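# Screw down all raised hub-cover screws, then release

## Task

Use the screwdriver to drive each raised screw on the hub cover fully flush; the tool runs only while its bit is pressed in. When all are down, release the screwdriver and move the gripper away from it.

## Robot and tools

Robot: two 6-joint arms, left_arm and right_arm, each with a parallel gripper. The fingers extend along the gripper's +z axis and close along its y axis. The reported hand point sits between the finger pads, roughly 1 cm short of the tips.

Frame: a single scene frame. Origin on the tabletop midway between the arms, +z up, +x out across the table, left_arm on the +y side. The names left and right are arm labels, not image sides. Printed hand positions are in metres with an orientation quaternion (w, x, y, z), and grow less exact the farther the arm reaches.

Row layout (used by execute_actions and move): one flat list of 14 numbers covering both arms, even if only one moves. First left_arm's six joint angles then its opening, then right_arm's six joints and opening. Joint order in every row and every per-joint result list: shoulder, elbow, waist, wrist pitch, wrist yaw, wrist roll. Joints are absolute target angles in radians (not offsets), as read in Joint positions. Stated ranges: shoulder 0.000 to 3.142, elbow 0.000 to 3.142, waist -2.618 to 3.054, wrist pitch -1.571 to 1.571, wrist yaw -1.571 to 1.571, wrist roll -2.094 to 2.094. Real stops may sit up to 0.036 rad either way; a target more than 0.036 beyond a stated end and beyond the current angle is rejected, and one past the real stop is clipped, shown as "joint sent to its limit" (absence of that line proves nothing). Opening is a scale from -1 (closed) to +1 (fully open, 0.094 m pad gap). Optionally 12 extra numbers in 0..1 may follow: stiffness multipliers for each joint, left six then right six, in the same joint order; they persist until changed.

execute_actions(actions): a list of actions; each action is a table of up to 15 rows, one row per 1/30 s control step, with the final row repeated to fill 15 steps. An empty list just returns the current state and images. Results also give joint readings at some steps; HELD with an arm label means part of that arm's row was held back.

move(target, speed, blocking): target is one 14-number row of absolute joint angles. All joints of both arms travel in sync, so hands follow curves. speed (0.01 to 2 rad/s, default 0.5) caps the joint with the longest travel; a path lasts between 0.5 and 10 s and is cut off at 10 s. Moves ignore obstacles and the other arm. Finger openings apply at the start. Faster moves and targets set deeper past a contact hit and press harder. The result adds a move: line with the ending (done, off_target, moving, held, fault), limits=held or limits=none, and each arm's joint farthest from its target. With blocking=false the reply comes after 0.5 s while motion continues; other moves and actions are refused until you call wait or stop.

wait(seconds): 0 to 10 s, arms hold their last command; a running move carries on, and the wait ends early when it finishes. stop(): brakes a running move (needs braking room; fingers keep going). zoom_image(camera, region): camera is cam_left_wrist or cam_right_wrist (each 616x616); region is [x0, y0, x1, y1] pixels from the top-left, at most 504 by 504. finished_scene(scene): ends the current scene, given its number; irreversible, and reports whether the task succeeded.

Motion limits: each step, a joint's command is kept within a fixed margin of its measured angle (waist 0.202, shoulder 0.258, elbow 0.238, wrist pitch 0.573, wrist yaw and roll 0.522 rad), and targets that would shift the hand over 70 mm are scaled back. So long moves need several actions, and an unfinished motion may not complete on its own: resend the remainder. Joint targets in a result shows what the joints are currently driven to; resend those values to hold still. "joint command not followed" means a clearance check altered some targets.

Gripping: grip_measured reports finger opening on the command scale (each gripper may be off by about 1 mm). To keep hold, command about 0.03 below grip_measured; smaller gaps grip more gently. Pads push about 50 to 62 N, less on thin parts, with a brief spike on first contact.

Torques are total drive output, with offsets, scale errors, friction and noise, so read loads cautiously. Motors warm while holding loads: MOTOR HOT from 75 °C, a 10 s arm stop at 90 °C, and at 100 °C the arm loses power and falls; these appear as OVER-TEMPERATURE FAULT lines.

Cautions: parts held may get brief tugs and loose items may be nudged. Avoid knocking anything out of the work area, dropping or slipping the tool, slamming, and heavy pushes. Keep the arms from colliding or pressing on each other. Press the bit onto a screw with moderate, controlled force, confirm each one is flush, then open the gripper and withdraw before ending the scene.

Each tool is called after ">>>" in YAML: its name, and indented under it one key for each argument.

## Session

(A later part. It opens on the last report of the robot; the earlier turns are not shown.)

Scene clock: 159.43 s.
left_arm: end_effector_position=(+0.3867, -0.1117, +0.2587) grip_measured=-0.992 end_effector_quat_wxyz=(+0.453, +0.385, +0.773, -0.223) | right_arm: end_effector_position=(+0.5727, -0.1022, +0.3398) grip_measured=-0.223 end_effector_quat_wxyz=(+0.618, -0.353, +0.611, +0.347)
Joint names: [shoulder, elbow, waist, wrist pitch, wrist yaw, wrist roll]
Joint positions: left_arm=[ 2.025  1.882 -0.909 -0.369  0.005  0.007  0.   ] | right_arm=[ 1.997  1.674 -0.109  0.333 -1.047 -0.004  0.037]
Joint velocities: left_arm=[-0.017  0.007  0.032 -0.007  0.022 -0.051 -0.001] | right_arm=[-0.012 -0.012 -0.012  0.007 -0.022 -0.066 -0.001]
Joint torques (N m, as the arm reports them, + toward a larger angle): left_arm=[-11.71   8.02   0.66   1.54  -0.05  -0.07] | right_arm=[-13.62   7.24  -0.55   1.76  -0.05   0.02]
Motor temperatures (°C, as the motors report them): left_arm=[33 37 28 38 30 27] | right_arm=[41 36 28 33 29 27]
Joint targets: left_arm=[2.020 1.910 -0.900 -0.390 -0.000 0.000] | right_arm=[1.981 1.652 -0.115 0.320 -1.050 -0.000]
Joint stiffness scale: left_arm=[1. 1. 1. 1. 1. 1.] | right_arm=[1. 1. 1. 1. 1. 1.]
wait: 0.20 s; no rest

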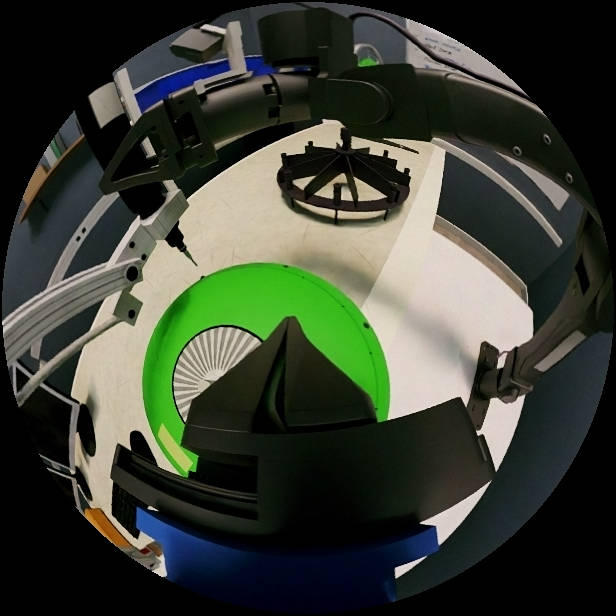

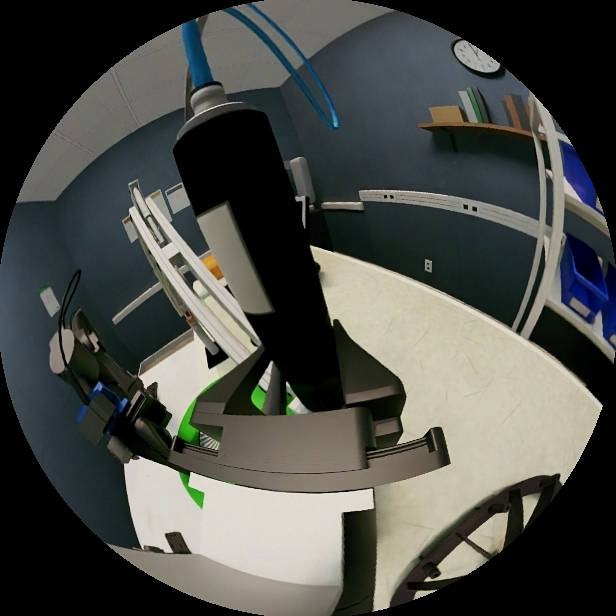

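>>> execute_actions:
  actions:
    - [[2.02,1.91,-0.9,-0.39,0,0,-1,1.979,1.647,-0.108,0.323,-1.047,0,-0.27],[2.02,1.91,-0.9,-0.39,0,0,-1,1.977,1.642,-0.102,0.326,-1.045,0,-0.27],[2.02,1.91,-0.9,-0.39,0,0,-1,1.975,1.637,-0.099,0.329,-1.043,0,-0.27],[2.02,1.91,-0.9,-0.39,0,0,-1,1.973,1.632,-0.0975,0.332,-1.041,0,-0.27],[2.02,1.91,-0.9,-0.39,0,0,-1,1.971,1.627,-0.096,0.335,-1.039,0,-0.27],[2.02,1.91,-0.9,-0.39,0,0,-1,1.969,1.622,-0.0945,0.338,-1.037,0,-0.27],[2.02,1.91,-0.9,-0.39,0,0,-1,1.967,1.617,-0.093,0.342,-1.035,0,-0.27],[2.02,1.91,-0.9,-0.39,0,0,-1,1.965,1.612,-0.0915,0.345,-1.033,0,-0.27],[2.02,1.91,-0.9,-0.39,0,0,-1,1.963,1.607,-0.09,0.348,-1.031,0,-0.27],[2.02,1.91,-0.9,-0.39,0,0,-1,1.961,1.602,-0.0885,0.351,-1.029,0,-0.27],[2.02,1.91,-0.9,-0.39,0,0,-1,1.959,1.597,-0.087,0.354,-1.027,0,-0.27],[2.02,1.91,-0.9,-0.39,0,0,-1,1.957,1.592,-0.086,0.357,-1.026,0,-0.27],[2.02,1.91,-0.9,-0.39,0,0,-1,1.955,1.586,-0.085,0.36,-1.025,0,-0.27]]

>>> wait:
  seconds: 0.3

>>> zoom_image:
  camera: "cam_left_wrist"
  region: [170, 240, 220, 290]

Scene clock: 161.47 s.
left_arm: end_effector_position=(+0.3876, -0.1110, +0.2587) grip_measured=-0.992 end_effector_quat_wxyz=(+0.453, +0.384, +0.773, -0.223) | right_arm: end_effector_position=(+0.5673, -0.0969, +0.3317) grip_measured=-0.223 end_effector_quat_wxyz=(+0.619, -0.351, +0.612, +0.345)
Joint names: [shoulder, elbow, waist, wrist pitch, wrist yaw, wrist roll]
Joint positions: left_arm=[ 2.025  1.882 -0.907 -0.369  0.005  0.007  0.   ] | right_arm=[ 1.974  1.611 -0.096  0.371 -1.028 -0.005  0.037]
Joint velocities: left_arm=[-0.002 -0.007 -0.007 -0.037  0.066 -0.022 -0.   ] | right_arm=[-0.012 -0.081  0.046  0.022 -0.022  0.007  0.   ]
Joint torques (N m, as the arm reports them, + toward a larger angle): left_arm=[-11.65   7.97   0.66   1.54  -0.04  -0.07] | right_arm=[-13.51   7.56   0.7    1.75  -0.03   0.07]
Motor temperatures (°C, as the motors report them): left_arm=[34 37 28 38 30 27] | right_arm=[41 36 28 33 29 27]
Joint targets: left_arm=[2.020 1.910 -0.900 -0.390 0.000 -0.000] | right_arm=[1.955 1.586 -0.085 0.360 -1.025 -0.000]
Joint stiffness scale: left_arm=[1. 1. 1. 1. 1. 1.] | right_arm=[1. 1. 1. 1. 1. 1.]
Step readings (joint positions):
0: left_arm=[2.025 1.882 -0.907 -0.369 0.005 0.007] | right_arm=[1.997 1.674 -0.109 0.333 -1.047 -0.004]
1: left_arm=[2.025 1.882 -0.907 -0.369 0.005 0.007] | right_arm=[1.997 1.674 -0.109 0.333 -1.047 -0.004]
2: left_arm=[2.025 1.882 -0.907 -0.369 0.005 0.007] | right_arm=[1.997 1.673 -0.109 0.334 -1.046 -0.004]
4: left_arm=[2.025 1.882 -0.907 -0.369 0.005 0.007] | right_arm=[1.994 1.665 -0.108 0.339 -1.045 -0.003]
8: left_arm=[2.025 1.882 -0.907 -0.369 0.005 0.007] | right_arm=[1.985 1.644 -0.105 0.351 -1.039 -0.003]
15: Joint positions above

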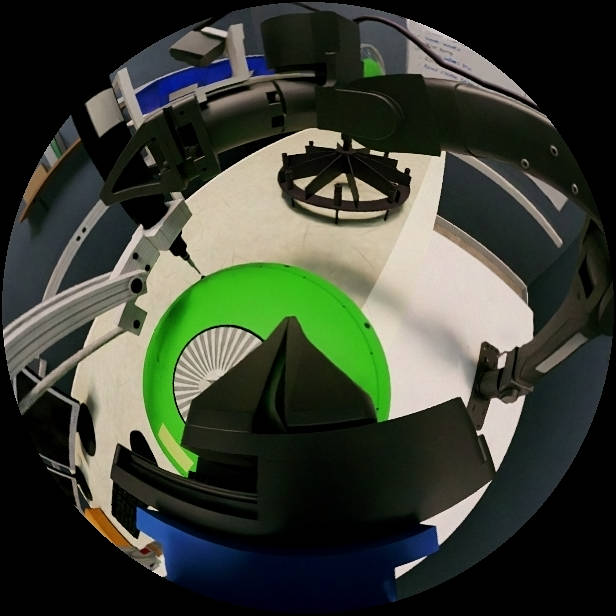

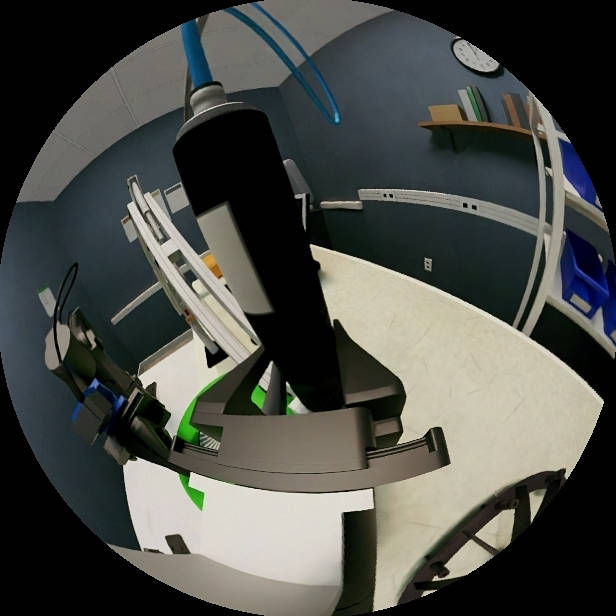

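Scene clock: 161.77 s.
left_arm: end_effector_position=(+0.3876, -0.1110, +0.2587) grip_measured=-0.992 end_effector_quat_wxyz=(+0.453, +0.384, +0.773, -0.223) | right_arm: end_effector_position=(+0.5671, -0.0961, +0.3308) grip_measured=-0.223 end_effector_quat_wxyz=(+0.619, -0.351, +0.612, +0.345)
Joint names: [shoulder, elbow, waist, wrist pitch, wrist yaw, wrist roll]
Joint positions: left_arm=[ 2.025  1.882 -0.907 -0.369  0.005  0.007  0.   ] | right_arm=[ 1.974  1.607 -0.094  0.374 -1.026 -0.005  0.037]
Joint velocities: left_arm=[-0.012  0.002  0.002  0.037 -0.007  0.037 -0.   ] | right_arm=[-0.032 -0.002 -0.002  0.022 -0.022  0.007  0.001]
Joint torques (N m, as the arm reports them, + toward a larger angle): left_arm=[-11.7    7.95   0.61   1.56  -0.05  -0.08] | right_arm=[-13.72   7.39   0.68   1.75   0.01   0.06]
Motor temperatures (°C, as the motors report them): left_arm=[34 37 28 38 30 27] | right_arm=[41 36 28 33 29 27]
Joint targets: left_arm=[2.020 1.910 -0.900 -0.390 0.000 0.000] | right_arm=[1.955 1.586 -0.085 0.360 -1.025 -0.000]
Joint stiffness scale: left_arm=[1. 1. 1. 1. 1. 1.] | right_arm=[1. 1. 1. 1. 1. 1.]
wait: 0.30 s; at rest by 0.23 s

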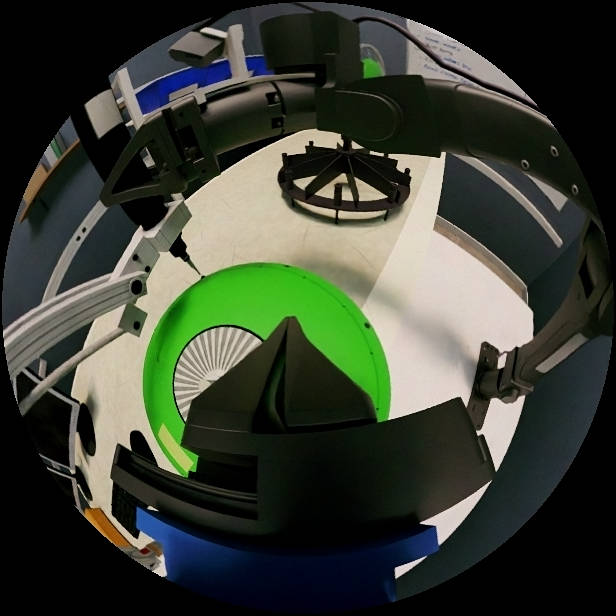

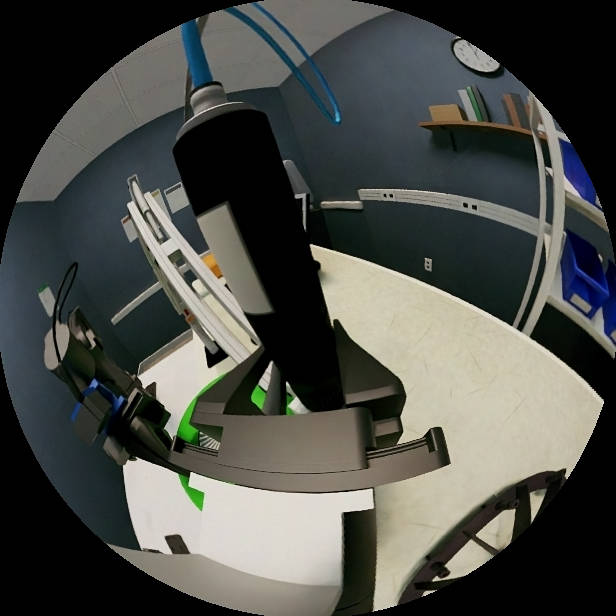

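Region (170, 240, 220, 290) of cam_left_wrist's 616x616 image, scaled by 10.080, with more detail than that image has.

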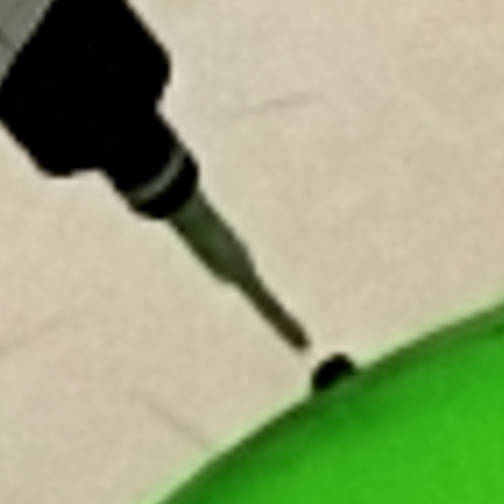

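>>> execute_actions:
  actions:
    - [[2.02,1.91,-0.89,-0.39,0,0,-1,1.955,1.586,-0.085,0.36,-1.025,0,-0.27],[2.02,1.91,-0.878,-0.39,0,0,-1,1.955,1.586,-0.085,0.36,-1.025,0,-0.27],[2.02,1.91,-0.864,-0.39,0,0,-1,1.955,1.586,-0.085,0.36,-1.025,0,-0.27],[2.02,1.91,-0.848,-0.39,0,0,-1,1.955,1.586,-0.085,0.36,-1.025,0,-0.27],[2.02,1.91,-0.832,-0.39,0,0,-1,1.955,1.586,-0.085,0.36,-1.025,0,-0.27],[2.02,1.91,-0.816,-0.39,0,0,-1,1.955,1.586,-0.085,0.36,-1.025,0,-0.27],[2.02,1.91,-0.8,-0.39,0,0,-1,1.955,1.586,-0.085,0.36,-1.025,0,-0.27],[2.02,1.91,-0.785,-0.39,0,0,-1,1.955,1.586,-0.085,0.36,-1.025,0,-0.27],[2.02,1.91,-0.771,-0.39,0,0,-1,1.955,1.586,-0.085,0.36,-1.025,0,-0.27],[2.02,1.91,-0.759,-0.39,0,0,-1,1.955,1.586,-0.085,0.36,-1.025,0,-0.27],[2.02,1.91,-0.749,-0.39,0,0,-1,1.955,1.586,-0.085,0.36,-1.025,0,-0.27],[2.02,1.91,-0.741,-0.39,0,0,-1,1.955,1.586,-0.085,0.36,-1.025,0,-0.27],[2.02,1.91,-0.735,-0.39,0,0,-1,1.955,1.586,-0.085,0.36,-1.025,0,-0.27],[2.02,1.91,-0.731,-0.39,0,0,-1,1.955,1.586,-0.085,0.36,-1.025,0,-0.27],[2.02,1.91,-0.73,-0.39,0,0,-1,1.955,1.586,-0.085,0.36,-1.025,0,-0.27]]

>>> wait:
  seconds: 0.3

>>> zoom_image:
  camera: "cam_left_wrist"
  region: [275, 215, 330, 270]

Scene clock: 162.90 s.
left_arm: end_effector_position=(+0.4681, -0.0359, +0.2587) grip_measured=-0.992 end_effector_quat_wxyz=(+0.472, +0.311, +0.805, -0.178) | right_arm: end_effector_position=(+0.5671, -0.0961, +0.3308) grip_measured=-0.223 end_effector_quat_wxyz=(+0.619, -0.351, +0.612, +0.345)
Joint names: [shoulder, elbow, waist, wrist pitch, wrist yaw, wrist roll]
Joint positions: left_arm=[ 2.025  1.882 -0.727 -0.369 -0.002  0.006  0.   ] | right_arm=[ 1.974  1.607 -0.094  0.374 -1.026 -0.005  0.037]
Joint velocities: left_arm=[ 0.017 -0.002  0.183 -0.081 -0.081 -0.007  0.   ] | right_arm=[ 0.012  0.012 -0.007 -0.037 -0.007 -0.051 -0.   ]
Joint torques (N m, as the arm reports them, + toward a larger angle): left_arm=[-11.76   7.97  -1.23   1.56   0.05  -0.07] | right_arm=[-13.72   7.38   0.68   1.77   0.01   0.06]
Motor temperatures (°C, as the motors report them): left_arm=[35 37 28 38 30 27] | right_arm=[41 36 28 33 29 27]
Joint targets: left_arm=[2.020 1.910 -0.730 -0.390 -0.000 -0.000] | right_arm=[1.955 1.586 -0.085 0.360 -1.025 -0.000]
Joint stiffness scale: left_arm=[1. 1. 1. 1. 1. 1.] | right_arm=[1. 1. 1. 1. 1. 1.]
Step readings (joint positions):
0: left_arm=[2.025 1.882 -0.907 -0.369 0.005 0.007] | right_arm=[1.974 1.607 -0.094 0.374 -1.026 -0.005]
1: left_arm=[2.025 1.882 -0.907 -0.369 0.005 0.007] | right_arm=[1.974 1.607 -0.094 0.374 -1.026 -0.005]
2: left_arm=[2.025 1.882 -0.905 -0.369 0.005 0.007] | right_arm=[1.974 1.607 -0.094 0.374 -1.026 -0.005]
4: left_arm=[2.025 1.882 -0.895 -0.369 0.005 0.007] | right_arm=[1.974 1.607 -0.094 0.374 -1.026 -0.005]
8: left_arm=[2.025 1.882 -0.837 -0.369 0.006 0.007] | right_arm=[1.974 1.607 -0.094 0.374 -1.026 -0.005]
15: Joint positions above

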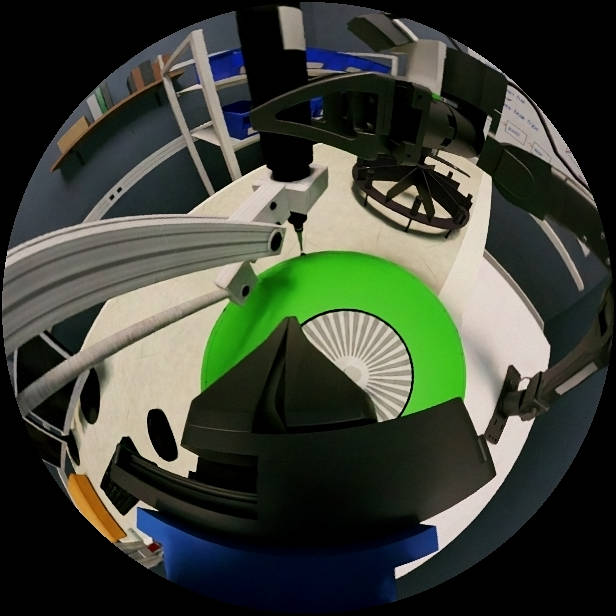

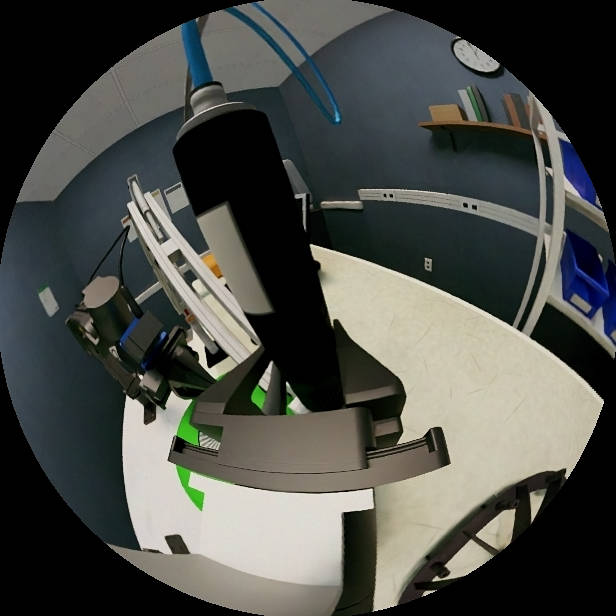

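Scene clock: 163.20 s.
left_arm: end_effector_position=(+0.4699, -0.0339, +0.2587) grip_measured=-0.992 end_effector_quat_wxyz=(+0.473, +0.309, +0.806, -0.177) | right_arm: end_effector_position=(+0.5671, -0.0961, +0.3308) grip_measured=-0.223 end_effector_quat_wxyz=(+0.619, -0.351, +0.612, +0.345)
Joint names: [shoulder, elbow, waist, wrist pitch, wrist yaw, wrist roll]
Joint positions: left_arm=[ 2.025  1.882 -0.723 -0.369 -0.004  0.006  0.   ] | right_arm=[ 1.974  1.607 -0.094  0.374 -1.026 -0.005  0.037]
Joint velocities: left_arm=[ 0.002 -0.002  0.002  0.11  -0.081 -0.066 -0.001] | right_arm=[-0.007  0.002  0.012  0.051 -0.051 -0.022 -0.001]
Joint torques (N m, as the arm reports them, + toward a larger angle): left_arm=[-11.71   7.94  -0.61   1.55   0.02  -0.08] | right_arm=[-13.74   7.24   0.59   1.73  -0.04   0.06]
Motor temperatures (°C, as the motors report them): left_arm=[35 37 28 38 30 27] | right_arm=[41 36 28 33 29 27]
Joint targets: left_arm=[2.020 1.910 -0.730 -0.390 -0.000 -0.000] | right_arm=[1.955 1.586 -0.085 0.360 -1.025 0.000]
Joint stiffness scale: left_arm=[1. 1. 1. 1. 1. 1.] | right_arm=[1. 1. 1. 1. 1. 1.]
wait: 0.30 s; no rest

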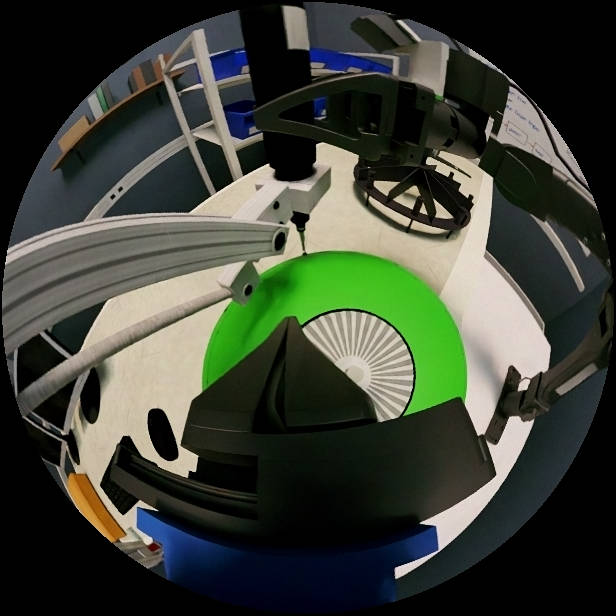

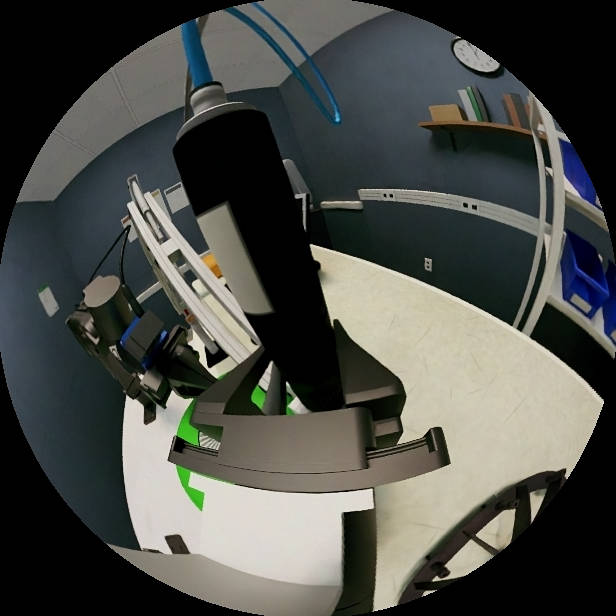

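Region (275, 215, 330, 270) of cam_left_wrist's 616x616 image, scaled by 9.164, with more detail than that image has.

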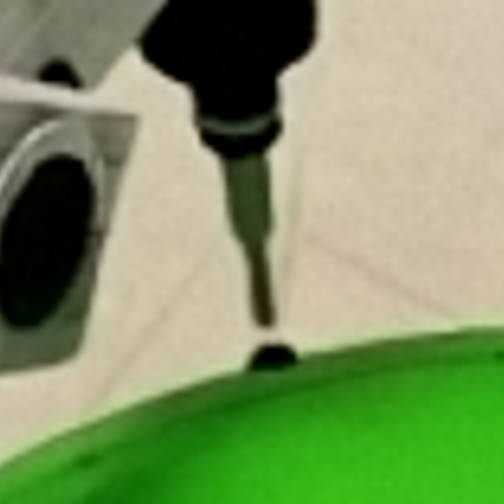

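>>> execute_actions:
  actions:
    - [[2.02,1.91,-0.73,-0.39,0,0,-1,1.965,1.585,-0.09,0.361,-1.025,0,-0.27],[2.02,1.91,-0.73,-0.39,0,0,-1,1.975,1.584,-0.094,0.362,-1.026,0,-0.27],[2.02,1.91,-0.73,-0.39,0,0,-1,1.985,1.583,-0.097,0.363,-1.026,0,-0.27],[2.02,1.91,-0.73,-0.39,0,0,-1,1.99,1.582,-0.098,0.364,-1.026,0,-0.27],[2.02,1.91,-0.73,-0.39,0,0,-1,1.992,1.581,-0.099,0.365,-1.027,0,-0.27],[2.02,1.91,-0.73,-0.39,0,0,-1,1.993,1.58,-0.0995,0.366,-1.027,0,-0.27],[2.02,1.91,-0.73,-0.39,0,0,-1,1.994,1.579,-0.1,0.367,-1.027,0,-0.27],[2.02,1.91,-0.73,-0.39,0,0,-1,1.995,1.578,-0.1005,0.368,-1.027,0,-0.27],[2.02,1.91,-0.73,-0.39,0,0,-1,1.996,1.577,-0.101,0.369,-1.027,0,-0.27],[2.02,1.91,-0.73,-0.39,0,0,-1,1.997,1.576,-0.1015,0.37,-1.027,0,-0.27],[2.02,1.91,-0.73,-0.39,0,0,-1,1.998,1.575,-0.102,0.371,-1.027,0,-0.27],[2.02,1.91,-0.73,-0.39,0,0,-1,1.999,1.574,-0.102,0.372,-1.027,0,-0.27],[2.02,1.91,-0.73,-0.39,0,0,-1,2.0,1.573,-0.102,0.373,-1.027,0,-0.27],[2.02,1.91,-0.73,-0.39,0,0,-1,2.0,1.572,-0.102,0.374,-1.027,0,-0.27]]

>>> zoom_image:
  camera: "cam_left_wrist"
  region: [280, 220, 330, 270]

Scene clock: 164.53 s.
left_arm: end_effector_position=(+0.4699, -0.0339, +0.2587) grip_measured=-0.992 end_effector_quat_wxyz=(+0.473, +0.309, +0.806, -0.177) | right_arm: end_effector_position=(+0.5668, -0.0961, +0.3282) grip_measured=-0.223 end_effector_quat_wxyz=(+0.619, -0.351, +0.612, +0.345)
Joint names: [shoulder, elbow, waist, wrist pitch, wrist yaw, wrist roll]
Joint positions: left_arm=[ 2.025  1.882 -0.723 -0.369 -0.004  0.006  0.   ] | right_arm=[ 1.974  1.596 -0.094  0.387 -1.025 -0.004  0.037]
Joint velocities: left_arm=[ 0.002 -0.012 -0.002 -0.051 -0.007  0.081 -0.001] | right_arm=[-0.007 -0.037 -0.007 -0.007  0.007 -0.022  0.   ]
Joint torques (N m, as the arm reports them, + toward a larger angle): left_arm=[-11.7    7.96  -0.66   1.53   0.02  -0.07] | right_arm=[-10.34   7.32  -0.71   1.71  -0.07   0.06]
Motor temperatures (°C, as the motors report them): left_arm=[36 37 28 38 30 27] | right_arm=[42 36 28 33 29 27]
Joint targets: left_arm=[2.020 1.910 -0.730 -0.390 -0.000 0.000] | right_arm=[2.000 1.572 -0.102 0.374 -1.027 0.000]
Joint stiffness scale: left_arm=[1. 1. 1. 1. 1. 1.] | right_arm=[1. 1. 1. 1. 1. 1.]
Step readings (joint positions):
0: left_arm=[2.025 1.882 -0.723 -0.369 -0.004 0.006] | right_arm=[1.974 1.607 -0.094 0.374 -1.026 -0.005]
1: left_arm=[2.025 1.882 -0.723 -0.369 -0.004 0.006] | right_arm=[1.974 1.607 -0.094 0.374 -1.026 -0.005]
2: left_arm=[2.025 1.882 -0.723 -0.369 -0.004 0.006] | right_arm=[1.974 1.607 -0.094 0.374 -1.026 -0.005]
4: left_arm=[2.025 1.882 -0.723 -0.369 -0.004 0.006] | right_arm=[1.974 1.607 -0.094 0.375 -1.026 -0.005]
8: left_arm=[2.025 1.882 -0.723 -0.369 -0.004 0.006] | right_arm=[1.974 1.607 -0.094 0.375 -1.026 -0.005]
15: Joint positions above

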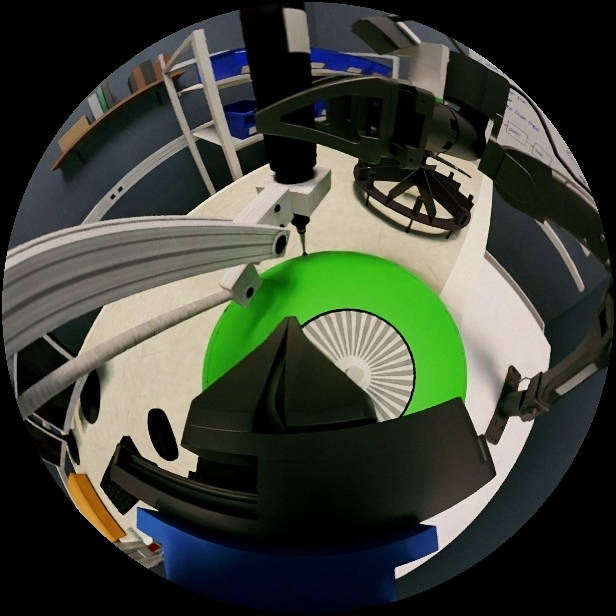

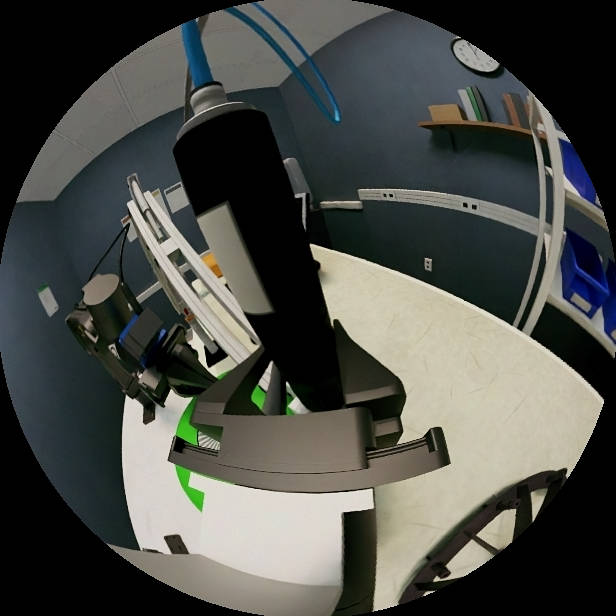

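Region (280, 220, 330, 270) of cam_left_wrist's 616x616 image, scaled by 10.080, with more detail than that image has.

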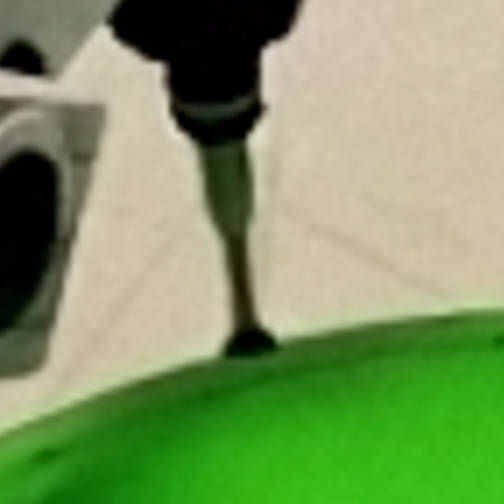

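>>> execute_actions:
  actions:
    - [[2.02,1.91,-0.73,-0.39,0,0,-1,2.012,1.572,-0.108,0.376,-1.027,0,-0.27],[2.02,1.91,-0.73,-0.39,0,0,-1,2.012,1.572,-0.108,0.376,-1.027,0,-0.27],[2.02,1.91,-0.73,-0.39,0,0,-1,2.012,1.572,-0.108,0.376,-1.027,0,-0.27],[2.02,1.91,-0.73,-0.39,0,0,-1,1.998,1.572,-0.101,0.376,-1.027,0,-0.27]]

Scene clock: 165.33 s.
left_arm: end_effector_position=(+0.4699, -0.0339, +0.2587) grip_measured=-0.992 end_effector_quat_wxyz=(+0.473, +0.309, +0.806, -0.177) | right_arm: end_effector_position=(+0.5679, -0.0972, +0.3260) grip_measured=-0.223 end_effector_quat_wxyz=(+0.619, -0.351, +0.612, +0.345)
Joint names: [shoulder, elbow, waist, wrist pitch, wrist yaw, wrist roll]
Joint positions: left_arm=[ 2.025  1.882 -0.723 -0.369 -0.004  0.006  0.   ] | right_arm=[ 1.979  1.594 -0.096  0.393 -1.027 -0.004  0.037]
Joint velocities: left_arm=[-0.007 -0.002  0.007 -0.095  0.154 -0.139  0.   ] | right_arm=[-0.007 -0.002 -0.027  0.007 -0.007 -0.007  0.   ]
Joint torques (N m, as the arm reports them, + toward a larger angle): left_arm=[-11.69   7.89  -0.62   1.54   0.    -0.08] | right_arm=[-10.86   7.19  -0.42   1.74  -0.02   0.04]
Motor temperatures (°C, as the motors report them): left_arm=[36 37 28 38 30 27] | right_arm=[41 36 28 33 29 27]
Joint targets: left_arm=[2.020 1.910 -0.730 -0.390 -0.000 -0.000] | right_arm=[1.998 1.572 -0.101 0.376 -1.027 -0.000]
Joint stiffness scale: left_arm=[1. 1. 1. 1. 1. 1.] | right_arm=[1. 1. 1. 1. 1. 1.]
Step readings (joint positions):
0: left_arm=[2.025 1.882 -0.723 -0.369 -0.004 0.006] | right_arm=[1.974 1.594 -0.094 0.388 -1.025 -0.004]
1: left_arm=[2.025 1.882 -0.723 -0.369 -0.004 0.006] | right_arm=[1.975 1.594 -0.094 0.389 -1.025 -0.004]
2: left_arm=[2.025 1.882 -0.723 -0.369 -0.004 0.006] | right_arm=[1.976 1.594 -0.095 0.392 -1.026 -0.004]
4: left_arm=[2.025 1.882 -0.723 -0.369 -0.004 0.006] | right_arm=[1.978 1.594 -0.095 0.393 -1.027 -0.004]
8: left_arm=[2.025 1.882 -0.723 -0.369 -0.004 0.006] | right_arm=[1.979 1.594 -0.096 0.393 -1.027 -0.004]
15: Joint positions above

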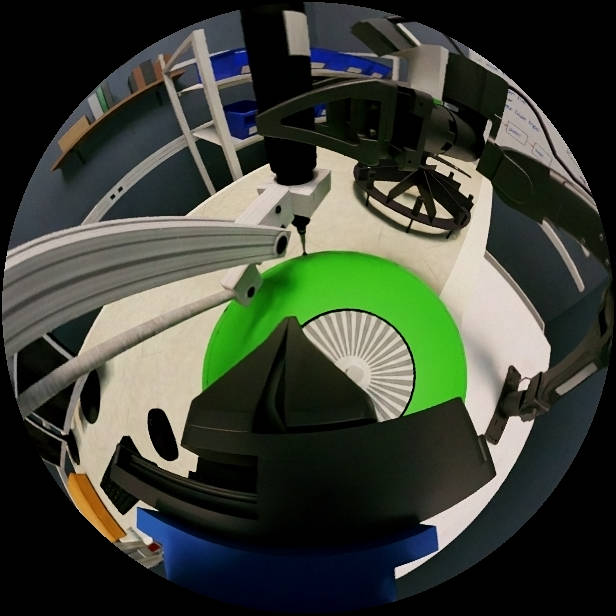

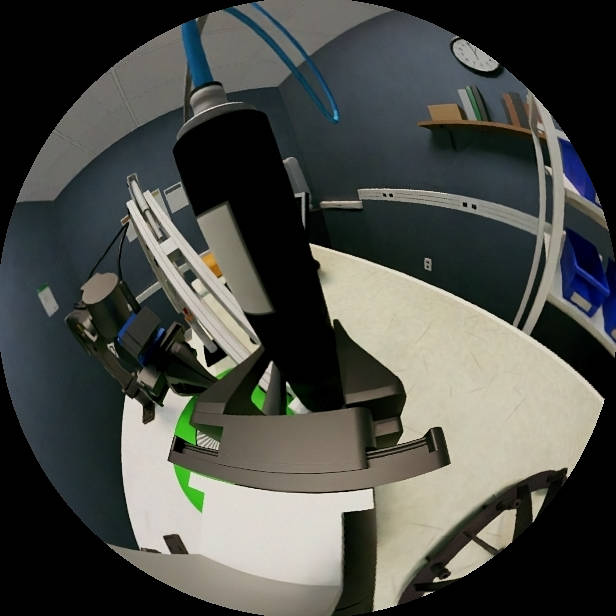

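>>> execute_actions:
  actions:
    - [[2.02,1.91,-0.73,-0.39,0,0,-1,1.998,1.568,-0.098,0.376,-1.027,0,-0.27],[2.02,1.91,-0.73,-0.39,0,0,-1,1.998,1.565,-0.096,0.376,-1.027,0,-0.27],[2.02,1.91,-0.73,-0.39,0,0,-1,1.999,1.563,-0.096,0.376,-1.027,0,-0.27],[2.02,1.91,-0.73,-0.39,0,0,-1,1.999,1.561,-0.096,0.376,-1.027,0,-0.27],[2.02,1.91,-0.73,-0.39,0,0,-1,2.0,1.559,-0.096,0.376,-1.027,0,-0.27],[2.02,1.91,-0.73,-0.39,0,0,-1,2.0,1.557,-0.096,0.376,-1.027,0,-0.27],[2.02,1.91,-0.73,-0.39,0,0,-1,2.001,1.555,-0.096,0.376,-1.027,0,-0.27],[2.02,1.91,-0.73,-0.39,0,0,-1,2.001,1.553,-0.096,0.376,-1.027,0,-0.27],[2.02,1.91,-0.73,-0.39,0,0,-1,2.002,1.551,-0.096,0.376,-1.027,0,-0.27],[2.02,1.91,-0.73,-0.39,0,0,-1,2.002,1.549,-0.096,0.376,-1.027,0,-0.27],[2.02,1.91,-0.73,-0.39,0,0,-1,2.003,1.547,-0.096,0.376,-1.027,0,-0.27],[2.02,1.91,-0.73,-0.39,0,0,-1,2.003,1.545,-0.096,0.376,-1.027,0,-0.27],[2.02,1.91,-0.73,-0.39,0,0,-1,2.004,1.543,-0.096,0.376,-1.027,0,-0.27],[2.02,1.91,-0.73,-0.39,0,0,-1,2.004,1.541,-0.096,0.376,-1.027,0,-0.27],[2.02,1.91,-0.73,-0.39,0,0,-1,2.005,1.539,-0.096,0.376,-1.027,0,-0.27]]

>>> zoom_image:
  camera: "cam_left_wrist"
  region: [280, 220, 330, 270]

Scene clock: 166.37 s.
left_arm: end_effector_position=(+0.4699, -0.0339, +0.2587) grip_measured=-0.992 end_effector_quat_wxyz=(+0.473, +0.309, +0.806, -0.177) | right_arm: end_effector_position=(+0.5672, -0.0972, +0.3218) grip_measured=-0.223 end_effector_quat_wxyz=(+0.619, -0.350, +0.612, +0.345)
Joint names: [shoulder, elbow, waist, wrist pitch, wrist yaw, wrist roll]
Joint positions: left_arm=[ 2.025  1.882 -0.723 -0.369 -0.004  0.006  0.   ] | right_arm=[ 1.979  1.576 -0.096  0.413 -1.027 -0.002  0.037]
Joint velocities: left_arm=[-0.002 -0.002 -0.017  0.007 -0.037  0.037 -0.   ] | right_arm=[ 0.002 -0.051  0.002  0.051  0.066  0.007  0.001]
Joint torques (N m, as the arm reports them, + toward a larger angle): left_arm=[-11.68   7.96  -0.59   1.54   0.02  -0.08] | right_arm=[-10.24   5.95  -0.02   1.41  -0.06   0.03]
Motor temperatures (°C, as the motors report them): left_arm=[37 38 28 38 30 27] | right_arm=[41 36 28 33 29 27]
Joint targets: left_arm=[2.020 1.910 -0.730 -0.390 -0.000 -0.000] | right_arm=[2.005 1.539 -0.096 0.376 -1.027 -0.000]
Joint stiffness scale: left_arm=[1. 1. 1. 1. 1. 1.] | right_arm=[1. 1. 1. 1. 1. 1.]
Step readings (joint positions):
0: left_arm=[2.025 1.882 -0.723 -0.369 -0.004 0.006] | right_arm=[1.979 1.594 -0.096 0.393 -1.027 -0.004]
1: left_arm=[2.025 1.882 -0.723 -0.369 -0.004 0.006] | right_arm=[1.979 1.594 -0.096 0.393 -1.027 -0.004]
2: left_arm=[2.025 1.882 -0.723 -0.369 -0.004 0.006] | right_arm=[1.979 1.594 -0.096 0.393 -1.027 -0.004]
4: left_arm=[2.025 1.882 -0.723 -0.369 -0.004 0.006] | right_arm=[1.979 1.593 -0.096 0.394 -1.027 -0.004]
8: left_arm=[2.025 1.882 -0.723 -0.369 -0.004 0.006] | right_arm=[1.979 1.584 -0.096 0.402 -1.027 -0.005]
15: Joint positions above

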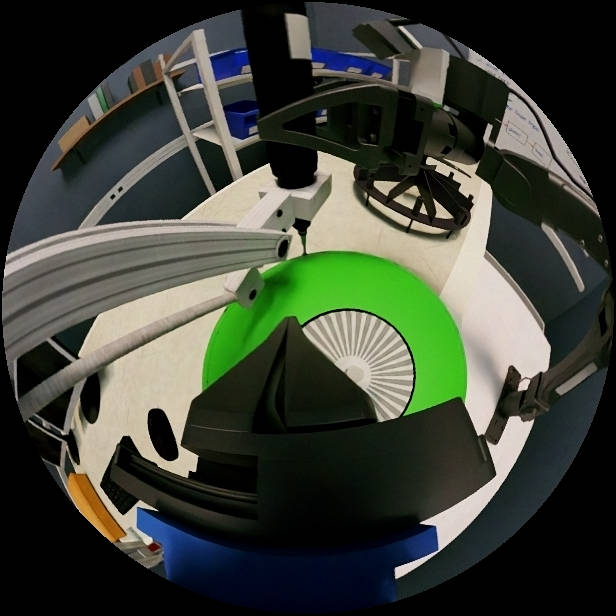

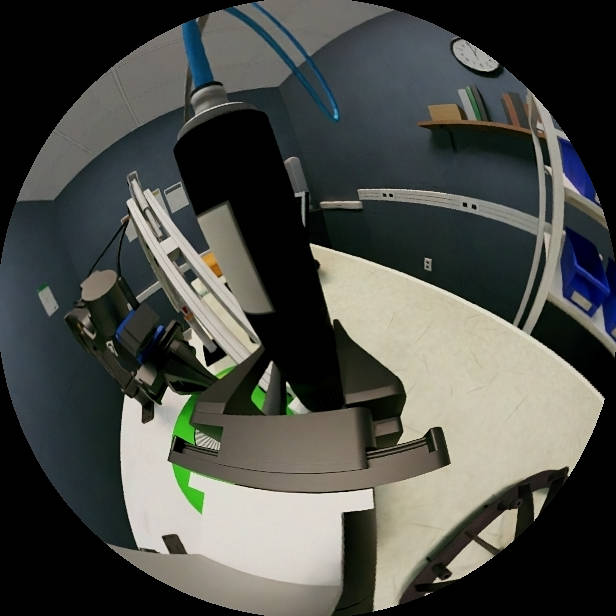

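Region (280, 220, 330, 270) of cam_left_wrist's 616x616 image, scaled by 10.080, with more detail than that image has.

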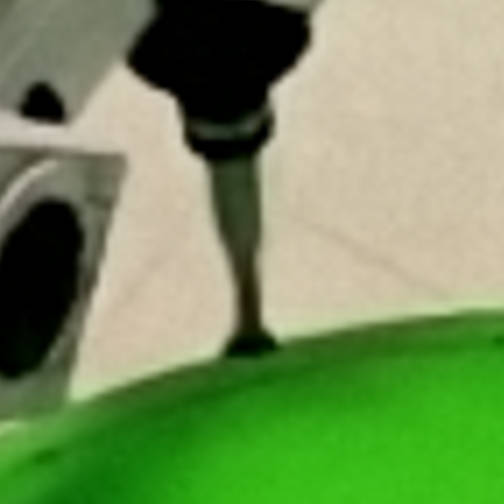

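>>> execute_actions:
  actions:
    - [[2.02,1.91,-0.73,-0.39,0,0,-1,2.006,1.537,-0.096,0.376,-1.027,0,-0.27],[2.02,1.91,-0.73,-0.39,0,0,-1,2.006,1.535,-0.096,0.376,-1.027,0,-0.27],[2.02,1.91,-0.73,-0.39,0,0,-1,2.007,1.533,-0.096,0.376,-1.027,0,-0.27],[2.02,1.91,-0.73,-0.39,0,0,-1,2.008,1.531,-0.096,0.376,-1.027,0,-0.27],[2.02,1.91,-0.73,-0.39,0,0,-1,2.008,1.529,-0.096,0.376,-1.027,0,-0.27],[2.02,1.91,-0.73,-0.39,0,0,-1,2.009,1.527,-0.096,0.376,-1.027,0,-0.27],[2.02,1.91,-0.73,-0.39,0,0,-1,2.01,1.525,-0.096,0.376,-1.027,0,-0.27],[2.02,1.91,-0.73,-0.39,0,0,-1,2.01,1.523,-0.096,0.376,-1.027,0,-0.27],[2.02,1.91,-0.73,-0.39,0,0,-1,2.011,1.521,-0.096,0.376,-1.027,0,-0.27],[2.02,1.91,-0.73,-0.39,0,0,-1,2.012,1.519,-0.096,0.376,-1.027,0,-0.27],[2.02,1.91,-0.73,-0.39,0,0,-1,2.012,1.517,-0.096,0.376,-1.027,0,-0.27],[2.02,1.91,-0.73,-0.39,0,0,-1,2.013,1.515,-0.096,0.376,-1.027,0,-0.27],[2.02,1.91,-0.73,-0.39,0,0,-1,2.014,1.513,-0.096,0.376,-1.027,0,-0.27],[2.02,1.91,-0.73,-0.39,0,0,-1,2.014,1.511,-0.096,0.376,-1.027,0,-0.27],[2.02,1.91,-0.73,-0.39,0,0,-1,2.015,1.509,-0.096,0.376,-1.027,0,-0.27]]

>>> zoom_image:
  camera: "cam_left_wrist"
  region: [280, 220, 330, 270]

Scene clock: 167.43 s.
left_arm: end_effector_position=(+0.4699, -0.0339, +0.2587) grip_measured=-0.992 end_effector_quat_wxyz=(+0.473, +0.309, +0.806, -0.177) | right_arm: end_effector_position=(+0.5666, -0.0973, +0.3189) grip_measured=-0.223 end_effector_quat_wxyz=(+0.621, -0.349, +0.611, +0.346)
Joint names: [shoulder, elbow, waist, wrist pitch, wrist yaw, wrist roll]
Joint positions: left_arm=[ 2.025  1.882 -0.723 -0.369 -0.004  0.006  0.   ] | right_arm=[ 1.979  1.559 -0.096  0.44  -1.026  0.006  0.037]
Joint velocities: left_arm=[ 0.007 -0.017  0.002 -0.007  0.007 -0.022  0.   ] | right_arm=[-0.017 -0.042  0.002  0.037 -0.022  0.022  0.   ]
Joint torques (N m, as the arm reports them, + toward a larger angle): left_arm=[-11.65   7.91  -0.57   1.55   0.01  -0.08] | right_arm=[-9.4   4.74 -0.03  1.03 -0.04 -0.08]
Motor temperatures (°C, as the motors report them): left_arm=[37 38 28 38 30 27] | right_arm=[41 36 28 33 29 27]
Joint targets: left_arm=[2.020 1.910 -0.730 -0.390 0.000 0.000] | right_arm=[2.015 1.509 -0.096 0.376 -1.027 0.000]
Joint stiffness scale: left_arm=[1. 1. 1. 1. 1. 1.] | right_arm=[1. 1. 1. 1. 1. 1.]
Step readings (joint positions):
0: left_arm=[2.025 1.882 -0.723 -0.369 -0.004 0.006] | right_arm=[1.979 1.574 -0.096 0.418 -1.027 -0.001]
1: left_arm=[2.025 1.882 -0.723 -0.369 -0.004 0.006] | right_arm=[1.979 1.574 -0.096 0.418 -1.027 -0.001]
2: left_arm=[2.025 1.882 -0.723 -0.369 -0.004 0.006] | right_arm=[1.979 1.574 -0.096 0.418 -1.027 -0.001]
4: left_arm=[2.025 1.882 -0.723 -0.369 -0.004 0.006] | right_arm=[1.979 1.574 -0.096 0.418 -1.027 -0.001]
8: left_arm=[2.025 1.882 -0.723 -0.369 -0.004 0.006] | right_arm=[1.979 1.567 -0.096 0.426 -1.026 0.001]
15: Joint positions above

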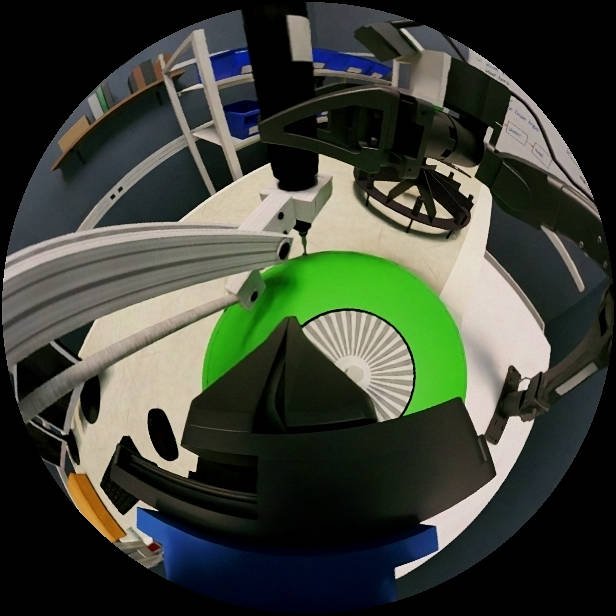

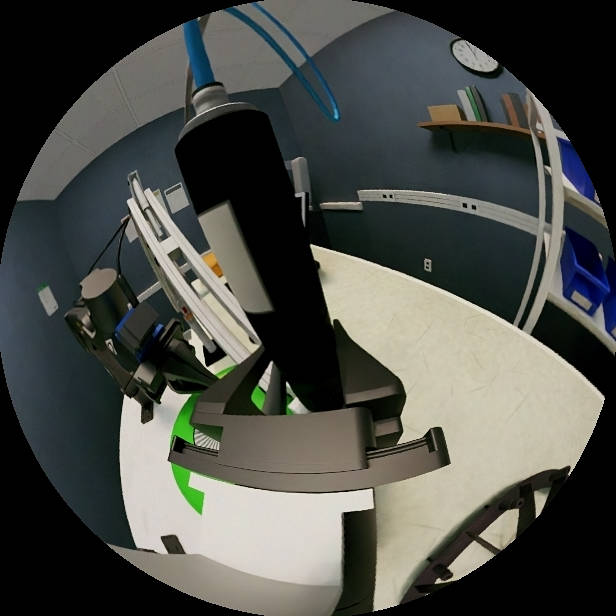

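Region (280, 220, 330, 270) of cam_left_wrist's 616x616 image, scaled by 10.080, with more detail than that image has.

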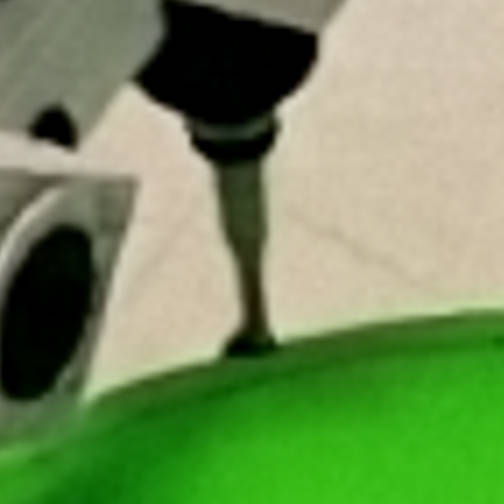

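>>> execute_actions:
  actions:
    - [[2.02,1.91,-0.73,-0.39,0,0,-1,2.015,1.511,-0.091,0.372,-1.026,0,-0.27],[2.02,1.91,-0.73,-0.39,0,0,-1,2.015,1.511,-0.088,0.37,-1.025,0,-0.27],[2.02,1.91,-0.73,-0.39,0,0,-1,2.015,1.511,-0.087,0.368,-1.025,0,-0.27],[2.02,1.91,-0.73,-0.39,0,0,-1,2.015,1.511,-0.086,0.368,-1.025,0,-0.27],[2.02,1.91,-0.73,-0.39,0,0,-1,2.015,1.511,-0.0855,0.368,-1.025,0,-0.27],[2.02,1.91,-0.73,-0.39,0,0,-1,2.015,1.511,-0.085,0.368,-1.025,0,-0.27],[2.02,1.91,-0.73,-0.39,0,0,-1,2.015,1.511,-0.0845,0.368,-1.025,0,-0.27],[2.02,1.91,-0.73,-0.39,0,0,-1,2.015,1.511,-0.084,0.368,-1.025,0,-0.27],[2.02,1.91,-0.73,-0.39,0,0,-1,2.015,1.511,-0.0835,0.368,-1.025,0,-0.27],[2.02,1.91,-0.73,-0.39,0,0,-1,2.015,1.511,-0.083,0.368,-1.025,0,-0.27],[2.02,1.91,-0.73,-0.39,0,0,-1,2.015,1.511,-0.0825,0.368,-1.025,0,-0.27],[2.02,1.91,-0.73,-0.39,0,0,-1,2.015,1.511,-0.082,0.368,-1.025,0,-0.27],[2.02,1.91,-0.73,-0.39,0,0,-1,2.015,1.511,-0.082,0.368,-1.025,0,-0.27],[2.02,1.91,-0.73,-0.39,0,0,-1,2.015,1.511,-0.082,0.368,-1.025,0,-0.27],[2.02,1.91,-0.73,-0.39,0,0,-1,2.015,1.511,-0.088,0.368,-1.025,0,-0.27]]

>>> zoom_image:
  camera: "cam_left_wrist"
  region: [280, 220, 330, 270]

Scene clock: 168.53 s.
left_arm: end_effector_position=(+0.4699, -0.0339, +0.2587) grip_measured=-0.992 end_effector_quat_wxyz=(+0.473, +0.309, +0.806, -0.177) | right_arm: end_effector_position=(+0.5664, -0.0959, +0.3187) grip_measured=-0.223 end_effector_quat_wxyz=(+0.621, -0.349, +0.611, +0.346)
Joint names: [shoulder, elbow, waist, wrist pitch, wrist yaw, wrist roll]
Joint positions: left_arm=[ 2.025  1.882 -0.723 -0.369 -0.004  0.006  0.   ] | right_arm=[ 1.979  1.557 -0.093  0.444 -1.023  0.008  0.037]
Joint velocities: left_arm=[-0.007 -0.007 -0.007 -0.125  0.022 -0.051 -0.001] | right_arm=[-0.002 -0.007  0.012 -0.022  0.007 -0.081  0.   ]
Joint torques (N m, as the arm reports them, + toward a larger angle): left_arm=[-11.66   8.01  -0.6    1.55   0.02  -0.08] | right_arm=[-9.52  5.06  0.34  1.04 -0.12 -0.01]
Motor temperatures (°C, as the motors report them): left_arm=[38 38 28 38 30 27] | right_arm=[41 36 28 33 29 27]
Joint targets: left_arm=[2.020 1.910 -0.730 -0.390 -0.000 -0.000] | right_arm=[2.015 1.511 -0.088 0.368 -1.025 -0.000]
Joint stiffness scale: left_arm=[1. 1. 1. 1. 1. 1.] | right_arm=[1. 1. 1. 1. 1. 1.]
Step readings (joint positions):
0: left_arm=[2.025 1.882 -0.723 -0.369 -0.004 0.006] | right_arm=[1.979 1.557 -0.096 0.445 -1.025 0.008]
1: left_arm=[2.025 1.882 -0.723 -0.369 -0.004 0.006] | right_arm=[1.979 1.557 -0.096 0.445 -1.025 0.008]
2: left_arm=[2.025 1.882 -0.723 -0.369 -0.004 0.006] | right_arm=[1.979 1.557 -0.096 0.445 -1.025 0.008]
4: left_arm=[2.025 1.882 -0.723 -0.369 -0.004 0.006] | right_arm=[1.979 1.557 -0.096 0.445 -1.025 0.008]
8: left_arm=[2.025 1.882 -0.723 -0.369 -0.004 0.006] | right_arm=[1.979 1.557 -0.096 0.445 -1.025 0.008]
15: Joint positions above

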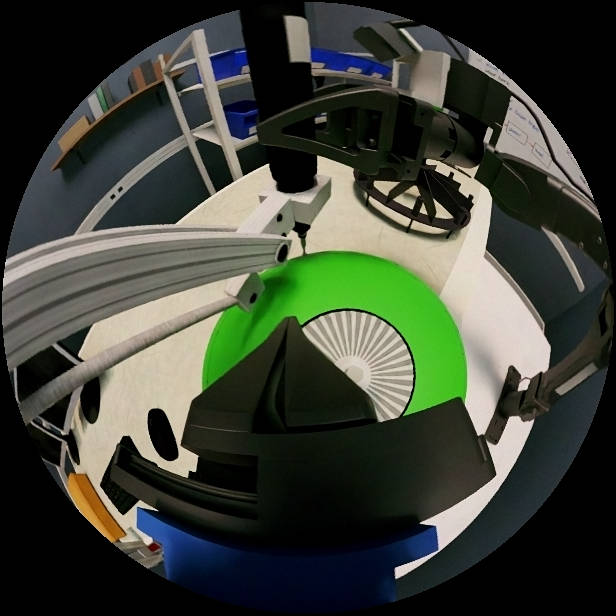

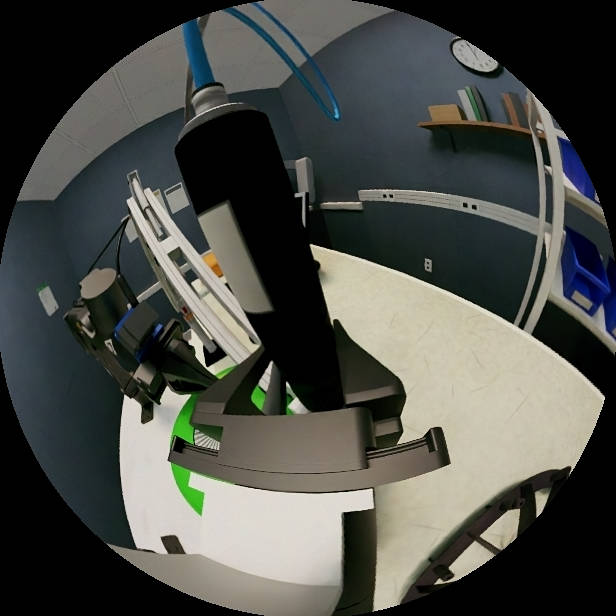

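Region (280, 220, 330, 270) of cam_left_wrist's 616x616 image, scaled by 10.080, with more detail than that image has.

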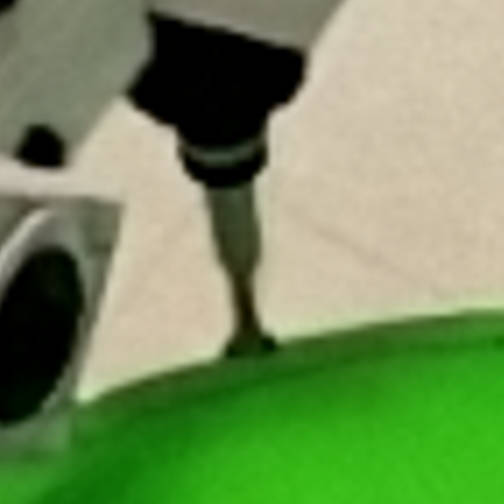

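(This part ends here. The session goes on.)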